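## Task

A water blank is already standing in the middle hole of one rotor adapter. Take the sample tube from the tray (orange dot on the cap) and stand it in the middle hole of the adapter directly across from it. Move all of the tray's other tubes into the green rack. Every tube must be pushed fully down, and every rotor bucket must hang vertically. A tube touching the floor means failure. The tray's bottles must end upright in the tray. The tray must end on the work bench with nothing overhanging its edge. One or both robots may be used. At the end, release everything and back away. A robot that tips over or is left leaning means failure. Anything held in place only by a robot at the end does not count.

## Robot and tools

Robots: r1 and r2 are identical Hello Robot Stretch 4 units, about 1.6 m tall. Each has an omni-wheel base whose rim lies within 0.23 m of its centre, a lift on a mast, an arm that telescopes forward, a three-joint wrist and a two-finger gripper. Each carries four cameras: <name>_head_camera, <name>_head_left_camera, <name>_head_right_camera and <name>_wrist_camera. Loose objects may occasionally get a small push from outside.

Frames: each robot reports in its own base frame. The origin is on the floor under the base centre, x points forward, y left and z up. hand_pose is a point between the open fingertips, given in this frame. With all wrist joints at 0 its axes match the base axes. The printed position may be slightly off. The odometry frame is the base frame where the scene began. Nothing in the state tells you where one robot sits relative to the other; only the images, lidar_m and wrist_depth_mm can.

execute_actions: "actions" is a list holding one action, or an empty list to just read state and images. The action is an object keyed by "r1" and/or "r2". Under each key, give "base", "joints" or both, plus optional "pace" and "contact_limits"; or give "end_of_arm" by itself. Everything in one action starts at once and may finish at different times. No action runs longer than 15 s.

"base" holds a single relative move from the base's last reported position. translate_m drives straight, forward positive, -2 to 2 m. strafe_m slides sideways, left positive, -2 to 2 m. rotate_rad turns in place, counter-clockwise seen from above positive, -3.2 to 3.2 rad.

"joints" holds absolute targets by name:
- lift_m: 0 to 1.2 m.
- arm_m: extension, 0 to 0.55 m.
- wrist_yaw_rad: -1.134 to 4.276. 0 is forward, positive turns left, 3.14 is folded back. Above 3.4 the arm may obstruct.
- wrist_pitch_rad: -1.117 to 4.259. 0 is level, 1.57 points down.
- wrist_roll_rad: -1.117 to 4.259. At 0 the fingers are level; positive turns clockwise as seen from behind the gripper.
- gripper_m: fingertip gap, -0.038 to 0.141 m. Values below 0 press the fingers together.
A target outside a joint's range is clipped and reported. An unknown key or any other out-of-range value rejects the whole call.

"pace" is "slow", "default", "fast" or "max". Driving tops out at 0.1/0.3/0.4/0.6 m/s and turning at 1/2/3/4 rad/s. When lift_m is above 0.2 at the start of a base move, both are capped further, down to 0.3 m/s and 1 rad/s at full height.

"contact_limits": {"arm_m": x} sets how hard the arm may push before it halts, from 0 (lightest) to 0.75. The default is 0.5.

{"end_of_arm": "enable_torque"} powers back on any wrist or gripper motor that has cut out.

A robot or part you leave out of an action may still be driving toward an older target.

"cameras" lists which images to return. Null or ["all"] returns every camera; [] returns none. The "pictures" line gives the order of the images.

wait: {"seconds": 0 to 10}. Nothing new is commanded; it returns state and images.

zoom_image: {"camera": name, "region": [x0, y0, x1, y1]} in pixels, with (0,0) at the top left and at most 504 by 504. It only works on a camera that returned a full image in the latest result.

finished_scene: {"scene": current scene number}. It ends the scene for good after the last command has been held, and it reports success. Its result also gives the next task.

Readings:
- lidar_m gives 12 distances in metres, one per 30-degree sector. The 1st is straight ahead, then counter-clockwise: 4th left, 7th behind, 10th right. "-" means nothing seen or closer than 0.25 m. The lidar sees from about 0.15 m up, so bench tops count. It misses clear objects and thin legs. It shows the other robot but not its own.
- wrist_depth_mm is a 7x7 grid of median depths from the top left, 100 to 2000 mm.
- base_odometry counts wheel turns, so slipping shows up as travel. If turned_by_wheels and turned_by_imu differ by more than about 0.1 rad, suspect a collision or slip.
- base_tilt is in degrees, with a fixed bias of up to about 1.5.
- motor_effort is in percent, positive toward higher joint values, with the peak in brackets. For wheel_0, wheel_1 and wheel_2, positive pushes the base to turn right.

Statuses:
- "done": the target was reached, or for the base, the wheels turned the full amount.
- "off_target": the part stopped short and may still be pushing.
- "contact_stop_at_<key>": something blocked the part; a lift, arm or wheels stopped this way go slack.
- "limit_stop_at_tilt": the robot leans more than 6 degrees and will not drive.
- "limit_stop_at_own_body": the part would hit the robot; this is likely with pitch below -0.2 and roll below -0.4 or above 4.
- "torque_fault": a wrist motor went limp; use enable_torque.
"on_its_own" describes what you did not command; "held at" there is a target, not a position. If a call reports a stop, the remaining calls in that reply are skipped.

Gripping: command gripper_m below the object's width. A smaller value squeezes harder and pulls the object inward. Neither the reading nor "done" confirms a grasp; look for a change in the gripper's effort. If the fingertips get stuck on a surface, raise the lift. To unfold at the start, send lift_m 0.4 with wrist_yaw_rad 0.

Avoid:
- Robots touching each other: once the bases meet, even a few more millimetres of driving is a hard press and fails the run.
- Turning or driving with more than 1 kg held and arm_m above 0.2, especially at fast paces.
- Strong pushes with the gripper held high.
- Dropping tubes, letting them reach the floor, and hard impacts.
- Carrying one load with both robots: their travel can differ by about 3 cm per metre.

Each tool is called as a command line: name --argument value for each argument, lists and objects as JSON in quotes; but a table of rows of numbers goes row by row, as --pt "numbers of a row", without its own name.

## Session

execute_actions --actions '[{"r1":{"joints":{"lift_m":0.9,"wrist_yaw_rad":0,"wrist_pitch_rad":0.6}},"r2":{"joints":{"lift_m":0.9,"wrist_yaw_rad":0,"wrist_pitch_rad":0.6}}}]' --cameras '["r1_head_left_camera","r2_head_left_camera"]'

Scene clock: 3.50 s.
r1.base_odometry: x=+0.000 y=+0.000 heading=+0.000 (m, m, rad; r1's odometry frame)
r1.turned_by_wheels: +0.000 (rad since the last result)
r1.turned_by_imu: +0.001 (rad since the last result)
r1.base_tilt: forward=-0.2 right=+0.0 (deg)
r1.lidar_m: 1.60 3.21 3.77 1.21 1.21 1.48 - 1.49 0.85 0.74 0.74 0.89
r1.base_status: not commanded
r1.joint_positions: lift_m=+0.152 arm_m=-0.002 wrist_yaw_rad=+2.722 wrist_pitch_rad=+0.319 wrist_roll_rad=-0.003 gripper_m=+0.057
r1.joint_status: lift_m limit_stop_at_own_body (moved +0.013 of +0.761); wrist_yaw_rad limit_stop_at_own_body (moved -0.319 of -3.041); wrist_pitch_rad limit_stop_at_own_body (moved +0.322 of +0.603)
r1.on_its_own: wrist_yaw_rad is held at +2.722, not at your +0.000, since a limit_stop_at_own_body; wrist_pitch_rad is held at +0.317, not at your +0.600, since a limit_stop_at_own_body; lift_m is slack since a limit_stop_at_own_body (your +0.900 is given up); arm_m is slack since a limit_stop_at_own_body
r1.motor_effort: lift_m=+20(24) arm_m=+0(0) wrist_yaw_rad=+0(8) wrist_pitch_rad=-7(6) wrist_roll_rad=+0(0) gripper_m=-2(2) wheel_0=+0(0) wheel_1=+0(0) wheel_2=+0(0) (%)
r1.hand_pose: x=-0.0453 y=+0.1914 z=+0.2399 quat_wxyz=(+0.205, -0.156, +0.032, +0.966) (m; r1's base frame)
r1.wrist_depth_mm: - - - - - - - / - - - - - - 991 / - - - - - 1756 1025 / 1205 1205 1182 1182 1160 1160 1060 / 809 831 820 809 809 798 778 / 253 257 209 621 204 609 597 / 211 203 206 150 492 480 492
r2.base_odometry: x=+0.000 y=+0.000 heading=+0.000 (m, m, rad; r2's odometry frame)
r2.turned_by_wheels: +0.000 (rad since the last result)
r2.turned_by_imu: +0.000 (rad since the last result)
r2.base_tilt: forward=+0.2 right=-0.6 (deg)
r2.lidar_m: 1.03 1.05 1.86 2.11 1.24 1.07 1.09 1.27 2.31 3.12 3.65 3.62
r2.base_status: not commanded
r2.joint_positions: lift_m=+0.900 arm_m=-0.002 wrist_yaw_rad=+0.000 wrist_pitch_rad=+0.602 wrist_roll_rad=+0.012 gripper_m=+0.057
r2.joint_status: all done
r2.motor_effort: lift_m=+23(24) arm_m=+0(0) wrist_yaw_rad=-1(6) wrist_pitch_rad=-7(3) wrist_roll_rad=+1(1) gripper_m=-4(3) wheel_0=+0(0) wheel_1=+0(0) wheel_2=+0(0) (%)
r2.hand_pose: x=+0.4064 y=-0.0873 z=+0.9144 quat_wxyz=(+0.955, +0.005, +0.296, -0.002) (m; r2's base frame)
r2.wrist_depth_mm: 1118 1229 1182 - - - - / 960 904 1042 - - - - / - - - - - - - / 1756 1808 1708 1808 1808 1863 1863 / 1430 1430 1182 1537 1576 1537 1576 / 1336 1281 198 1308 191 1336 1336 / 1160 1118 1138 107 1160 1118 1182
pictures: r1_head_left_camera, r2_head_left_camera
Images, in order (width x height): r1_head_left_camera 420x672, r2_head_left_camera 420x672.

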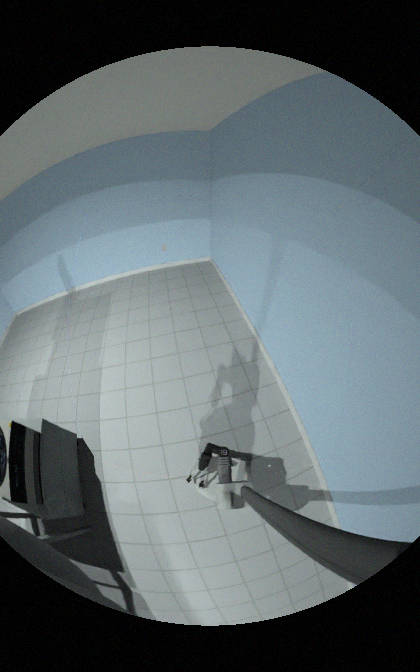

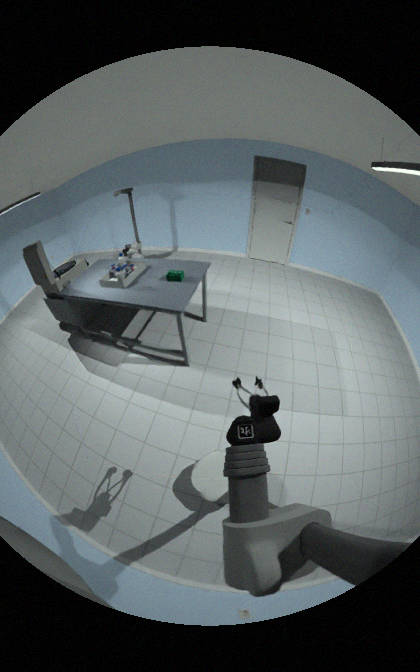

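execute_actions --actions '[{"r1":{"base":{"rotate_rad":1.85},"joints":{"lift_m":0.5,"wrist_pitch_rad":0,"arm_m":0}}}]' --cameras '[]'

execute_actions --actions '[{"r1":{"joints":{"lift_m":1.15,"wrist_yaw_rad":0,"gripper_m":0.07}}}]' --cameras '["r1_head_camera","r1_wrist_camera"]'

Scene clock: 10.27 s.
r1.base_odometry: x=+0.000 y=+0.000 heading=+1.850 (m, m, rad; r1's odometry frame)
r1.turned_by_wheels: +1.850 (rad since the last result)
r1.turned_by_imu: +1.865 (rad since the last result)
r1.base_tilt: forward=-0.1 right=-0.1 (deg)
r1.lidar_m: 1.19 1.30 1.87 2.50 1.03 0.77 0.75 0.80 1.13 3.20 3.36 1.25
r1.base_status: done
r1.joint_positions: lift_m=+0.500 arm_m=-0.001 wrist_yaw_rad=+2.722 wrist_pitch_rad=+0.003 wrist_roll_rad=-0.003 gripper_m=+0.057
r1.joint_status: all done
r1.on_its_own: wrist_yaw_rad is held at +2.722, not at your +0.000, since a limit_stop_at_own_body
r1.motor_effort: lift_m=+23(25) arm_m=+6(4) wrist_yaw_rad=+0(0) wrist_pitch_rad=-8(10) wrist_roll_rad=+0(2) gripper_m=-2(2) wheel_0=+1(5) wheel_1=+1(7) wheel_2=+2(6) (%)
r1.hand_pose: x=-0.0581 y=+0.1973 z=+0.6773 quat_wxyz=(+0.208, -0.002, -0.001, +0.978) (m; r1's base frame)
r1.wrist_depth_mm: 778 831 904 1008 1098 1229 1366 / 778 842 904 976 1098 1205 1336 / 224 842 904 991 1098 1229 1366 / 759 831 904 976 1078 1205 1366 / 778 842 904 991 1098 1229 1366 / 778 842 209 991 204 1205 1336 / 778 820 904 150 1078 1229 1336
r2.base_odometry: x=+0.000 y=+0.000 heading=+0.000 (m, m, rad; r2's odometry frame)
r2.turned_by_wheels: +0.000 (rad since the last result)
r2.turned_by_imu: -0.001 (rad since the last result)
r2.base_tilt: forward=+0.2 right=-0.7 (deg)
r2.lidar_m: 1.04 1.04 1.88 2.13 1.23 1.08 1.08 1.28 2.34 3.10 3.64 3.63
r2.base_status: not commanded
r2.joint_positions: lift_m=+0.900 arm_m=-0.002 wrist_yaw_rad=+0.000 wrist_pitch_rad=+0.602 wrist_roll_rad=+0.012 gripper_m=+0.057
r2.joint_status: not commanded
r2.motor_effort: lift_m=+23(23) arm_m=+0(0) wrist_yaw_rad=-2(1) wrist_pitch_rad=-7(7) wrist_roll_rad=+1(1) gripper_m=-3(4) wheel_0=+0(0) wheel_1=+0(0) wheel_2=+0(0) (%)
r2.hand_pose: x=+0.4064 y=-0.0873 z=+0.9144 quat_wxyz=(+0.955, +0.005, +0.296, -0.002) (m; r2's base frame)
r2.wrist_depth_mm: 1098 1229 1182 - - - - / 960 904 1042 - - - - / - - - - - - - / 1756 1708 1756 1808 1863 1808 1863 / 1464 1430 1182 1537 1499 1537 1537 / 1255 1308 198 1308 192 1308 1366 / 1138 1098 1138 107 1160 1138 1182
pictures: none
No camera images: the call's "cameras" was empty. Leave "cameras" out to get every camera's image.

Scene clock: 13.70 s.
r1.base_odometry: x=+0.000 y=+0.000 heading=+1.850 (m, m, rad; r1's odometry frame)
r1.turned_by_wheels: +0.000 (rad since the last result)
r1.turned_by_imu: +0.001 (rad since the last result)
r1.base_tilt: forward=-0.3 right=-0.1 (deg)
r1.lidar_m: 1.20 1.28 1.87 2.51 1.06 0.79 0.76 0.78 1.14 3.20 3.36 1.25
r1.base_status: not commanded
r1.joint_positions: lift_m=+1.150 arm_m=-0.001 wrist_yaw_rad=+0.001 wrist_pitch_rad=+0.003 wrist_roll_rad=-0.003 gripper_m=+0.070
r1.joint_status: all done
r1.motor_effort: lift_m=+23(23) arm_m=+6(6) wrist_yaw_rad=-2(6) wrist_pitch_rad=-8(8) wrist_roll_rad=-1(1) gripper_m=-2(2) wheel_0=+1(1) wheel_1=+1(1) wheel_2=+2(2) (%)
r1.hand_pose: x=+0.4583 y=-0.0873 z=+1.3273 quat_wxyz=(+1.000, -0.001, +0.001, +0.000) (m; r1's base frame)
r1.wrist_depth_mm: - - - - - - - / - - - - - - - / - - - - - - - / - - - 1576 - - - / - - - 1576 1618 - - / - - 200 1661 200 - - / 1366 1336 1661 151 1464 - -
r2.base_odometry: x=+0.000 y=+0.000 heading=+0.000 (m, m, rad; r2's odometry frame)
r2.turned_by_wheels: +0.000 (rad since the last result)
r2.turned_by_imu: +0.000 (rad since the last result)
r2.base_tilt: forward=+0.3 right=-0.6 (deg)
r2.lidar_m: 1.02 1.03 1.88 2.12 1.25 1.08 1.08 1.27 2.30 3.11 3.65 3.62
r2.base_status: not commanded
r2.joint_positions: lift_m=+0.900 arm_m=-0.002 wrist_yaw_rad=+0.000 wrist_pitch_rad=+0.602 wrist_roll_rad=+0.012 gripper_m=+0.057
r2.joint_status: not commanded
r2.motor_effort: lift_m=+23(23) arm_m=+0(0) wrist_yaw_rad=-1(1) wrist_pitch_rad=-7(6) wrist_roll_rad=-3(0) gripper_m=-2(2) wheel_0=+0(0) wheel_1=+0(0) wheel_2=+0(0) (%)
r2.hand_pose: x=+0.4064 y=-0.0873 z=+0.9144 quat_wxyz=(+0.955, +0.005, +0.296, -0.002) (m; r2's base frame)
r2.wrist_depth_mm: 1118 1205 1182 - - - - / 976 917 1025 - - - - / - - - - - - - / 1756 1756 1756 1808 1808 1921 1863 / 1430 1430 1205 1537 1537 1576 1537 / 1308 1308 198 1336 192 1308 1308 / 1138 1098 1138 107 1138 1118 1182
pictures: r1_head_camera, r1_wrist_camera
Images, in order (width x height): r1_head_camera 420x560, r1_wrist_camera 616x392.

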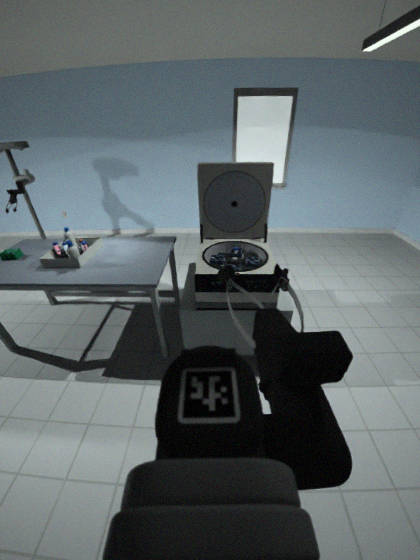

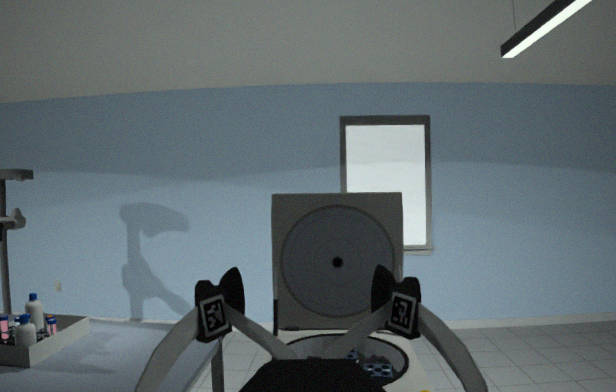

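Approach the centrifuge first to look, then go left.

execute_actions --actions '[{"r1":{"base":{"translate_m":0.88},"joints":{"wrist_pitch_rad":1.57,"arm_m":0.35}}}]' --cameras '["r1_wrist_camera"]'

execute_actions --actions '[{"r1":{"base":{"strafe_m":1.15}}}]' --cameras '["r1_wrist_camera"]'

Scene clock: 22.27 s.
r1.base_odometry: x=-0.243 y=+0.846 heading=+1.850 (m, m, rad; r1's odometry frame)
r1.turned_by_wheels: +0.000 (rad since the last result)
r1.turned_by_imu: +0.001 (rad since the last result)
r1.base_tilt: forward=-0.1 right=-0.2 (deg)
r1.lidar_m: 0.33 0.36 0.52 1.74 2.26 1.69 1.63 1.71 2.43 3.23 0.48 0.34
r1.base_status: done
r1.joint_positions: lift_m=+1.150 arm_m=+0.349 wrist_yaw_rad=+0.000 wrist_pitch_rad=+1.570 wrist_roll_rad=-0.003 gripper_m=+0.070
r1.joint_status: all done
r1.motor_effort: lift_m=+21(23) arm_m=+6(8) wrist_yaw_rad=+0(2) wrist_pitch_rad=+0(3) wrist_roll_rad=+0(1) gripper_m=-3(2) wheel_0=+0(8) wheel_1=+0(5) wheel_2=+0(7) (%)
r1.hand_pose: x=+0.5200 y=-0.0874 z=+1.0397 quat_wxyz=(+0.707, -0.001, +0.707, +0.001) (m; r1's base frame)
r1.wrist_depth_mm: 1118 1138 452 521 496 517 459 / 1281 1281 492 521 521 517 459 / 1255 1255 496 517 504 496 466 / 1255 1281 504 521 521 525 462 / 1255 946 459 580 521 525 462 / 1281 1255 200 459 199 459 462 / 1281 1281 1060 152 1281 1281 1308
r2.base_odometry: x=+0.000 y=+0.000 heading=+0.000 (m, m, rad; r2's odometry frame)
r2.turned_by_wheels: +0.000 (rad since the last result)
r2.turned_by_imu: -0.001 (rad since the last result)
r2.base_tilt: forward=+0.3 right=-0.6 (deg)
r2.lidar_m: 1.03 1.03 1.86 2.11 1.24 1.08 1.09 1.29 2.32 3.12 3.67 3.62
r2.base_status: not commanded
r2.joint_positions: lift_m=+0.900 arm_m=-0.002 wrist_yaw_rad=+0.000 wrist_pitch_rad=+0.602 wrist_roll_rad=+0.012 gripper_m=+0.057
r2.joint_status: not commanded
r2.motor_effort: lift_m=+23(23) arm_m=+0(0) wrist_yaw_rad=-1(2) wrist_pitch_rad=-7(7) wrist_roll_rad=-3(3) gripper_m=-6(2) wheel_0=+0(0) wheel_1=+0(0) wheel_2=+0(0) (%)
r2.hand_pose: x=+0.4064 y=-0.0873 z=+0.9144 quat_wxyz=(+0.955, +0.005, +0.296, -0.002) (m; r2's base frame)
r2.wrist_depth_mm: 1098 1205 1182 - - - - / 960 904 1042 - - - - / - - - - - - - / 1756 1756 1756 1808 1808 1808 1863 / 1464 1397 1182 1499 1576 1576 1537 / 1281 1308 197 1308 191 1308 1336 / 1138 1118 1138 107 1182 1098 1182
pictures: r1_wrist_camera
Images, in order (width x height): r1_wrist_camera 616x392.

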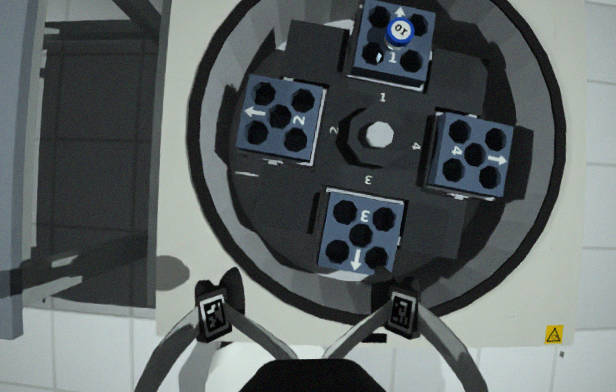

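Scene clock: 27.43 s.
r1.base_odometry: x=-1.348 y=+0.529 heading=+1.850 (m, m, rad; r1's odometry frame)
r1.turned_by_wheels: +0.000 (rad since the last result)
r1.turned_by_imu: +0.000 (rad since the last result)
r1.base_tilt: forward=-0.2 right=-0.2 (deg)
r1.lidar_m: 0.38 0.42 0.60 4.36 2.15 1.63 1.59 1.66 2.34 1.32 0.54 0.41
r1.base_status: done
r1.joint_positions: lift_m=+1.150 arm_m=+0.349 wrist_yaw_rad=+0.000 wrist_pitch_rad=+1.570 wrist_roll_rad=-0.003 gripper_m=+0.070
r1.joint_status: not commanded
r1.motor_effort: lift_m=+21(21) arm_m=+6(6) wrist_yaw_rad=-2(1) wrist_pitch_rad=+0(0) wrist_roll_rad=-2(0) gripper_m=-5(3) wheel_0=+0(4) wheel_1=-1(7) wheel_2=-1(1) (%)
r1.hand_pose: x=+0.5200 y=-0.0874 z=+1.0397 quat_wxyz=(+0.707, -0.001, +0.707, +0.001) (m; r1's base frame)
r1.wrist_depth_mm: 500 500 442 473 466 504 504 / 500 500 500 500 500 504 504 / 500 504 500 504 366 508 508 / 500 504 504 504 504 504 508 / 504 504 508 504 504 508 508 / 504 504 199 504 199 508 508 / 1255 1281 1060 152 1281 1308 1308
r2.base_odometry: x=+0.000 y=+0.000 heading=+0.000 (m, m, rad; r2's odometry frame)
r2.turned_by_wheels: +0.000 (rad since the last result)
r2.turned_by_imu: -0.001 (rad since the last result)
r2.base_tilt: forward=+0.2 right=-0.6 (deg)
r2.lidar_m: 1.01 1.04 1.87 2.11 1.24 1.08 1.08 1.29 2.31 3.10 3.65 3.62
r2.base_status: not commanded
r2.joint_positions: lift_m=+0.900 arm_m=-0.002 wrist_yaw_rad=+0.000 wrist_pitch_rad=+0.602 wrist_roll_rad=+0.012 gripper_m=+0.057
r2.joint_status: not commanded
r2.motor_effort: lift_m=+23(23) arm_m=+0(0) wrist_yaw_rad=-1(2) wrist_pitch_rad=-7(6) wrist_roll_rad=-1(1) gripper_m=-2(2) wheel_0=+0(0) wheel_1=+0(0) wheel_2=+0(0) (%)
r2.hand_pose: x=+0.4064 y=-0.0873 z=+0.9144 quat_wxyz=(+0.955, +0.005, +0.296, -0.002) (m; r2's base frame)
r2.wrist_depth_mm: 1098 1229 1160 - - - - / 960 904 1025 - - - - / - - - - - - - / 1808 1756 1808 1808 1808 1921 1808 / 1430 1430 1205 1537 1537 1537 1576 / 1308 1336 198 1308 191 1336 1336 / 1138 1098 1138 107 1138 1118 1182
pictures: r1_wrist_camera
Images, in order (width x height): r1_wrist_camera 616x392.

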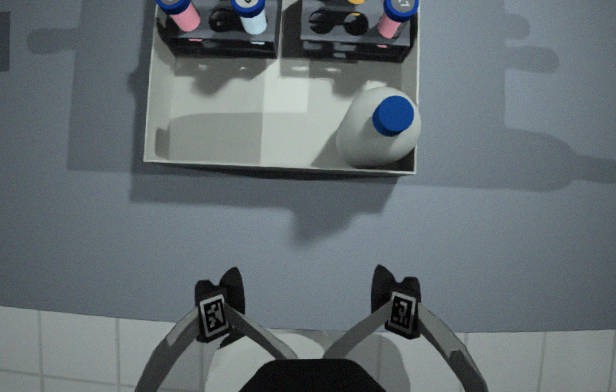

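execute_actions --actions '[{"r1":{"base":{"rotate_rad":-0.045}}}]' --cameras '[]'

execute_actions --actions '[{"r1":{"base":{"translate_m":0.09},"joints":{"arm_m":0.5}}}]' --cameras '["r1_wrist_camera"]'

Scene clock: 32.77 s.
r1.base_odometry: x=-1.348 y=+0.529 heading=+1.805 (m, m, rad; r1's odometry frame)
r1.turned_by_wheels: -0.045 (rad since the last result)
r1.turned_by_imu: -0.044 (rad since the last result)
r1.base_tilt: forward=-0.1 right=-0.1 (deg)
r1.lidar_m: 0.39 0.41 0.58 4.35 2.25 1.65 1.59 1.64 2.23 1.55 0.57 0.40
r1.base_status: done
r1.joint_positions: lift_m=+1.150 arm_m=+0.349 wrist_yaw_rad=+0.000 wrist_pitch_rad=+1.570 wrist_roll_rad=-0.003 gripper_m=+0.070
r1.joint_status: not commanded
r1.motor_effort: lift_m=+21(21) arm_m=+6(7) wrist_yaw_rad=+2(1) wrist_pitch_rad=-1(1) wrist_roll_rad=-1(0) gripper_m=-6(5) wheel_0=+1(3) wheel_1=+1(4) wheel_2=+0(3) (%)
r1.hand_pose: x=+0.5200 y=-0.0874 z=+1.0397 quat_wxyz=(+0.707, -0.001, +0.707, +0.001) (m; r1's base frame)
r1.wrist_depth_mm: 496 469 442 492 504 504 504 / 500 500 500 500 504 504 504 / 500 500 504 504 504 508 508 / 500 504 504 504 504 508 508 / 504 504 504 504 504 508 508 / 500 504 200 500 199 512 512 / 1255 1281 1060 152 1281 1308 1281
r2.base_odometry: x=+0.000 y=+0.000 heading=+0.000 (m, m, rad; r2's odometry frame)
r2.turned_by_wheels: +0.000 (rad since the last result)
r2.turned_by_imu: +0.000 (rad since the last result)
r2.base_tilt: forward=+0.2 right=-0.5 (deg)
r2.lidar_m: 1.02 1.05 1.87 2.12 1.22 1.08 1.08 1.29 2.31 3.10 3.66 3.62
r2.base_status: not commanded
r2.joint_positions: lift_m=+0.900 arm_m=-0.002 wrist_yaw_rad=+0.000 wrist_pitch_rad=+0.602 wrist_roll_rad=+0.012 gripper_m=+0.057
r2.joint_status: not commanded
r2.motor_effort: lift_m=+23(23) arm_m=+0(0) wrist_yaw_rad=-2(2) wrist_pitch_rad=-8(6) wrist_roll_rad=-1(0) gripper_m=-2(2) wheel_0=+0(0) wheel_1=+0(0) wheel_2=+0(0) (%)
r2.hand_pose: x=+0.4064 y=-0.0873 z=+0.9144 quat_wxyz=(+0.955, +0.005, +0.296, -0.002) (m; r2's base frame)
r2.wrist_depth_mm: 1098 1255 1182 - - - - / 976 891 1042 - - - - / - - - - - - - / 1808 1708 1808 1863 1863 1863 1863 / 1430 1397 1182 1537 1537 1576 1537 / 1308 1255 197 1308 191 1336 1308 / 1138 1118 1160 107 1182 1118 1182
pictures: none
No camera images: the call's "cameras" was empty. Leave "cameras" out to get every camera's image.

Scene clock: 34.27 s.
r1.base_odometry: x=-1.369 y=+0.616 heading=+1.805 (m, m, rad; r1's odometry frame)
r1.turned_by_wheels: +0.000 (rad since the last result)
r1.turned_by_imu: +0.000 (rad since the last result)
r1.base_tilt: forward=-0.1 right=-0.2 (deg)
r1.lidar_m: 0.28 0.31 0.43 4.34 2.37 1.75 1.68 1.71 2.37 1.17 0.43 0.32
r1.base_status: done
r1.joint_positions: lift_m=+1.150 arm_m=+0.499 wrist_yaw_rad=+0.000 wrist_pitch_rad=+1.570 wrist_roll_rad=-0.003 gripper_m=+0.070
r1.joint_status: all done
r1.motor_effort: lift_m=+21(21) arm_m=+6(6) wrist_yaw_rad=-2(1) wrist_pitch_rad=+0(2) wrist_roll_rad=-1(0) gripper_m=-5(7) wheel_0=-1(6) wheel_1=+0(6) wheel_2=+1(8) (%)
r1.hand_pose: x=+0.6700 y=-0.0874 z=+1.0397 quat_wxyz=(+0.707, -0.001, +0.707, +0.001) (m; r1's base frame)
r1.wrist_depth_mm: 500 500 500 500 504 504 504 / 500 364 488 500 504 500 504 / 500 500 500 504 504 504 504 / 500 452 442 439 504 508 508 / 504 500 504 500 504 508 508 / 504 504 199 504 199 508 508 / 500 504 455 152 508 512 512
r2.base_odometry: x=+0.000 y=+0.000 heading=+0.000 (m, m, rad; r2's odometry frame)
r2.turned_by_wheels: +0.000 (rad since the last result)
r2.turned_by_imu: +0.000 (rad since the last result)
r2.base_tilt: forward=+0.3 right=-0.5 (deg)
r2.lidar_m: 1.04 1.06 1.88 2.10 1.25 1.08 1.10 1.28 2.32 3.11 3.64 3.61
r2.base_status: not commanded
r2.joint_positions: lift_m=+0.900 arm_m=-0.002 wrist_yaw_rad=+0.000 wrist_pitch_rad=+0.602 wrist_roll_rad=+0.012 gripper_m=+0.057
r2.joint_status: not commanded
r2.motor_effort: lift_m=+23(23) arm_m=+0(0) wrist_yaw_rad=+0(2) wrist_pitch_rad=-6(7) wrist_roll_rad=-1(2) gripper_m=+0(3) wheel_0=+0(0) wheel_1=+0(0) wheel_2=+0(0) (%)
r2.hand_pose: x=+0.4064 y=-0.0873 z=+0.9144 quat_wxyz=(+0.955, +0.005, +0.296, -0.002) (m; r2's base frame)
r2.wrist_depth_mm: 1118 1229 1160 - - - - / 976 904 1025 - - - - / - - - - - - - / 1808 1756 1756 1808 1808 1863 1921 / 1464 1430 1182 1537 1499 1576 1537 / 1281 1308 198 1308 192 1308 1336 / 1138 1118 1160 107 1160 1118 1182
pictures: r1_wrist_camera
Images, in order (width x height): r1_wrist_camera 616x392.

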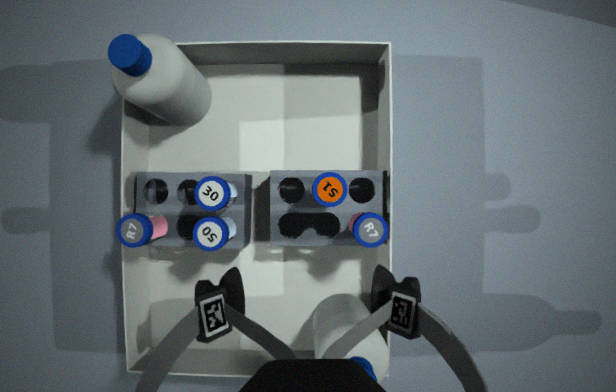

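execute_actions --actions '[{"r1":{"base":{"translate_m":0.02},"joints":{"arm_m":0.536,"gripper_m":0.06}}}]' --cameras '[]'

execute_actions --actions '[{"r1":{"base":{"strafe_m":-0.02},"joints":{"lift_m":1.02}}}]' --cameras '["r1_wrist_camera"]'

Scene clock: 42.20 s.
r1.base_odometry: x=-1.374 y=+0.636 heading=+1.805 (m, m, rad; r1's odometry frame)
r1.turned_by_wheels: +0.000 (rad since the last result)
r1.turned_by_imu: +0.001 (rad since the last result)
r1.base_tilt: forward=+0.0 right=-0.2 (deg)
r1.lidar_m: 0.27 0.31 0.44 4.34 2.41 1.77 1.70 1.75 2.38 1.13 0.39 0.29
r1.base_status: done
r1.joint_positions: lift_m=+1.150 arm_m=+0.535 wrist_yaw_rad=+0.000 wrist_pitch_rad=+1.570 wrist_roll_rad=-0.003 gripper_m=+0.060
r1.joint_status: all done
r1.motor_effort: lift_m=+21(21) arm_m=+6(10) wrist_yaw_rad=-1(0) wrist_pitch_rad=+0(1) wrist_roll_rad=+0(1) gripper_m=-2(4) wheel_0=+0(4) wheel_1=+1(3) wheel_2=+0(7) (%)
r1.hand_pose: x=+0.7060 y=-0.0874 z=+1.0397 quat_wxyz=(+0.707, -0.001, +0.707, +0.001) (m; r1's base frame)
r1.wrist_depth_mm: 500 500 500 500 504 500 504 / 504 504 504 504 504 504 508 / 500 364 500 500 504 504 504 / 504 500 500 500 504 504 504 / 504 469 442 442 508 508 508 / 500 504 202 504 202 508 508 / 500 477 500 149 504 508 504
r2.base_odometry: x=+0.000 y=+0.000 heading=+0.000 (m, m, rad; r2's odometry frame)
r2.turned_by_wheels: +0.000 (rad since the last result)
r2.turned_by_imu: +0.000 (rad since the last result)
r2.base_tilt: forward=+0.2 right=-0.6 (deg)
r2.lidar_m: 1.02 1.03 1.87 2.11 1.25 1.08 1.09 1.28 2.32 3.11 3.65 3.61
r2.base_status: not commanded
r2.joint_positions: lift_m=+0.900 arm_m=-0.002 wrist_yaw_rad=+0.000 wrist_pitch_rad=+0.602 wrist_roll_rad=+0.012 gripper_m=+0.057
r2.joint_status: not commanded
r2.motor_effort: lift_m=+23(23) arm_m=+0(0) wrist_yaw_rad=-2(2) wrist_pitch_rad=-8(7) wrist_roll_rad=-2(1) gripper_m=-1(6) wheel_0=+0(0) wheel_1=+0(0) wheel_2=+0(0) (%)
r2.hand_pose: x=+0.4064 y=-0.0873 z=+0.9144 quat_wxyz=(+0.955, +0.005, +0.296, -0.002) (m; r2's base frame)
r2.wrist_depth_mm: 1118 1205 1182 - - - - / 960 917 1042 - - - - / - - - - - - - / 1808 1756 1756 1756 1808 1863 1863 / 1464 1430 1205 1537 1537 1537 1537 / 1281 1308 198 1336 191 1336 1336 / 1118 1118 1160 107 1205 1118 1205
pictures: none
No camera images: the call's "cameras" was empty. Leave "cameras" out to get every camera's image.

Scene clock: 43.80 s.
r1.base_odometry: x=-1.354 y=+0.640 heading=+1.805 (m, m, rad; r1's odometry frame)
r1.turned_by_wheels: +0.000 (rad since the last result)
r1.turned_by_imu: +0.001 (rad since the last result)
r1.base_tilt: forward=-0.1 right=-0.1 (deg)
r1.lidar_m: 0.28 0.30 0.41 4.36 2.41 1.77 1.68 1.76 2.38 1.13 0.41 0.29
r1.base_status: done
r1.joint_positions: lift_m=+1.020 arm_m=+0.535 wrist_yaw_rad=+0.000 wrist_pitch_rad=+1.570 wrist_roll_rad=-0.003 gripper_m=+0.060
r1.joint_status: all done
r1.motor_effort: lift_m=+18(19) arm_m=+6(6) wrist_yaw_rad=+0(1) wrist_pitch_rad=+0(0) wrist_roll_rad=+0(2) gripper_m=-5(2) wheel_0=-1(6) wheel_1=+1(10) wheel_2=+0(1) (%)
r1.hand_pose: x=+0.7060 y=-0.0874 z=+0.9099 quat_wxyz=(+0.707, -0.001, +0.707, +0.001) (m; r1's base frame)
r1.wrist_depth_mm: 370 370 370 373 373 373 375 / 226 319 368 370 368 373 373 / 246 338 370 370 373 373 375 / 330 370 370 370 373 375 375 / 310 310 342 310 366 375 375 / 283 285 202 310 202 375 377 / 325 309 370 149 355 375 377
r2.base_odometry: x=+0.000 y=+0.000 heading=+0.000 (m, m, rad; r2's odometry frame)
r2.turned_by_wheels: +0.000 (rad since the last result)
r2.turned_by_imu: +0.000 (rad since the last result)
r2.base_tilt: forward=+0.2 right=-0.7 (deg)
r2.lidar_m: 1.03 1.07 1.86 2.12 1.24 1.08 1.09 1.28 2.31 3.12 3.67 3.62
r2.base_status: not commanded
r2.joint_positions: lift_m=+0.900 arm_m=-0.002 wrist_yaw_rad=+0.000 wrist_pitch_rad=+0.602 wrist_roll_rad=+0.012 gripper_m=+0.057
r2.joint_status: not commanded
r2.motor_effort: lift_m=+23(23) arm_m=+0(0) wrist_yaw_rad=-2(1) wrist_pitch_rad=-6(8) wrist_roll_rad=+2(0) gripper_m=-2(3) wheel_0=+0(0) wheel_1=+0(0) wheel_2=+0(0) (%)
r2.hand_pose: x=+0.4064 y=-0.0873 z=+0.9144 quat_wxyz=(+0.955, +0.005, +0.296, -0.002) (m; r2's base frame)
r2.wrist_depth_mm: 1138 1205 1160 - - - - / 931 904 1042 - - - - / - - - - - - - / 1756 1808 1708 1863 1808 1863 1863 / 1464 1430 1205 1499 1537 1537 1576 / 1281 1308 198 1336 191 1336 1336 / 1138 1098 1160 107 1160 1098 1182
pictures: r1_wrist_camera
Images, in order (width x height): r1_wrist_camera 616x392.

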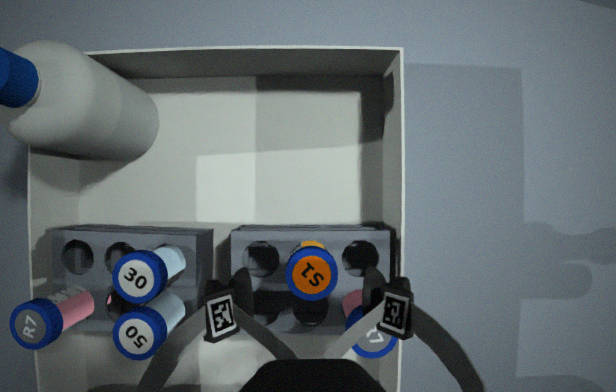

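execute_actions --actions '[{"r1":{"joints":{"lift_m":0.975,"arm_m":0.54},"pace":"slow"}}]' --cameras '["r1_wrist_camera"]'

execute_actions --actions '[{"r1":{"joints":{"gripper_m":0.0}}}]' --cameras '[]'

execute_actions --actions '[{"r1":{"joints":{"lift_m":1.15}}}]' --cameras '["r1_wrist_camera"]'

Scene clock: 49.30 s.
r1.base_odometry: x=-1.354 y=+0.640 heading=+1.805 (m, m, rad; r1's odometry frame)
r1.turned_by_wheels: +0.000 (rad since the last result)
r1.turned_by_imu: +0.001 (rad since the last result)
r1.base_tilt: forward=-0.3 right=-0.1 (deg)
r1.lidar_m: 0.29 0.30 0.43 4.36 2.41 1.76 1.69 1.76 2.40 1.13 0.40 0.28
r1.base_status: not commanded
r1.joint_positions: lift_m=+0.975 arm_m=+0.539 wrist_yaw_rad=+0.000 wrist_pitch_rad=+1.570 wrist_roll_rad=-0.003 gripper_m=+0.060
r1.joint_status: all done
r1.motor_effort: lift_m=+18(17) arm_m=+7(6) wrist_yaw_rad=+1(0) wrist_pitch_rad=+0(1) wrist_roll_rad=-2(0) gripper_m=-1(3) wheel_0=-1(1) wheel_1=+1(1) wheel_2=+0(0) (%)
r1.hand_pose: x=+0.7100 y=-0.0874 z=+0.8649 quat_wxyz=(+0.707, -0.001, +0.707, +0.001) (m; r1's base frame)
r1.wrist_depth_mm: 251 304 285 278 306 327 329 / 204 307 324 325 325 327 329 / 236 324 324 325 325 327 329 / 324 325 325 325 324 327 329 / 294 265 307 294 296 329 330 / 264 236 202 204 202 329 330 / 264 204 325 149 204 330 330
r2.base_odometry: x=+0.000 y=+0.000 heading=+0.000 (m, m, rad; r2's odometry frame)
r2.turned_by_wheels: +0.000 (rad since the last result)
r2.turned_by_imu: +0.000 (rad since the last result)
r2.base_tilt: forward=+0.1 right=-0.6 (deg)
r2.lidar_m: 1.04 1.04 1.88 2.11 1.25 1.08 1.08 1.29 2.33 3.11 3.67 3.62
r2.base_status: not commanded
r2.joint_positions: lift_m=+0.900 arm_m=-0.002 wrist_yaw_rad=+0.000 wrist_pitch_rad=+0.602 wrist_roll_rad=+0.012 gripper_m=+0.057
r2.joint_status: not commanded
r2.motor_effort: lift_m=+23(23) arm_m=+0(0) wrist_yaw_rad=-1(1) wrist_pitch_rad=-7(8) wrist_roll_rad=+0(1) gripper_m=-4(3) wheel_0=+0(0) wheel_1=+0(0) wheel_2=+0(0) (%)
r2.hand_pose: x=+0.4064 y=-0.0873 z=+0.9144 quat_wxyz=(+0.955, +0.005, +0.296, -0.002) (m; r2's base frame)
r2.wrist_depth_mm: 1118 1205 1160 - - - - / 960 891 1060 - - - - / - - - - - - - / 1756 1756 1756 1756 1863 1863 1808 / 1464 1397 1182 1537 1537 1537 1576 / 1308 1281 198 1336 191 1336 1308 / 1118 1098 1138 107 1160 1098 1160
pictures: r1_wrist_camera
Images, in order (width x height): r1_wrist_camera 616x392.

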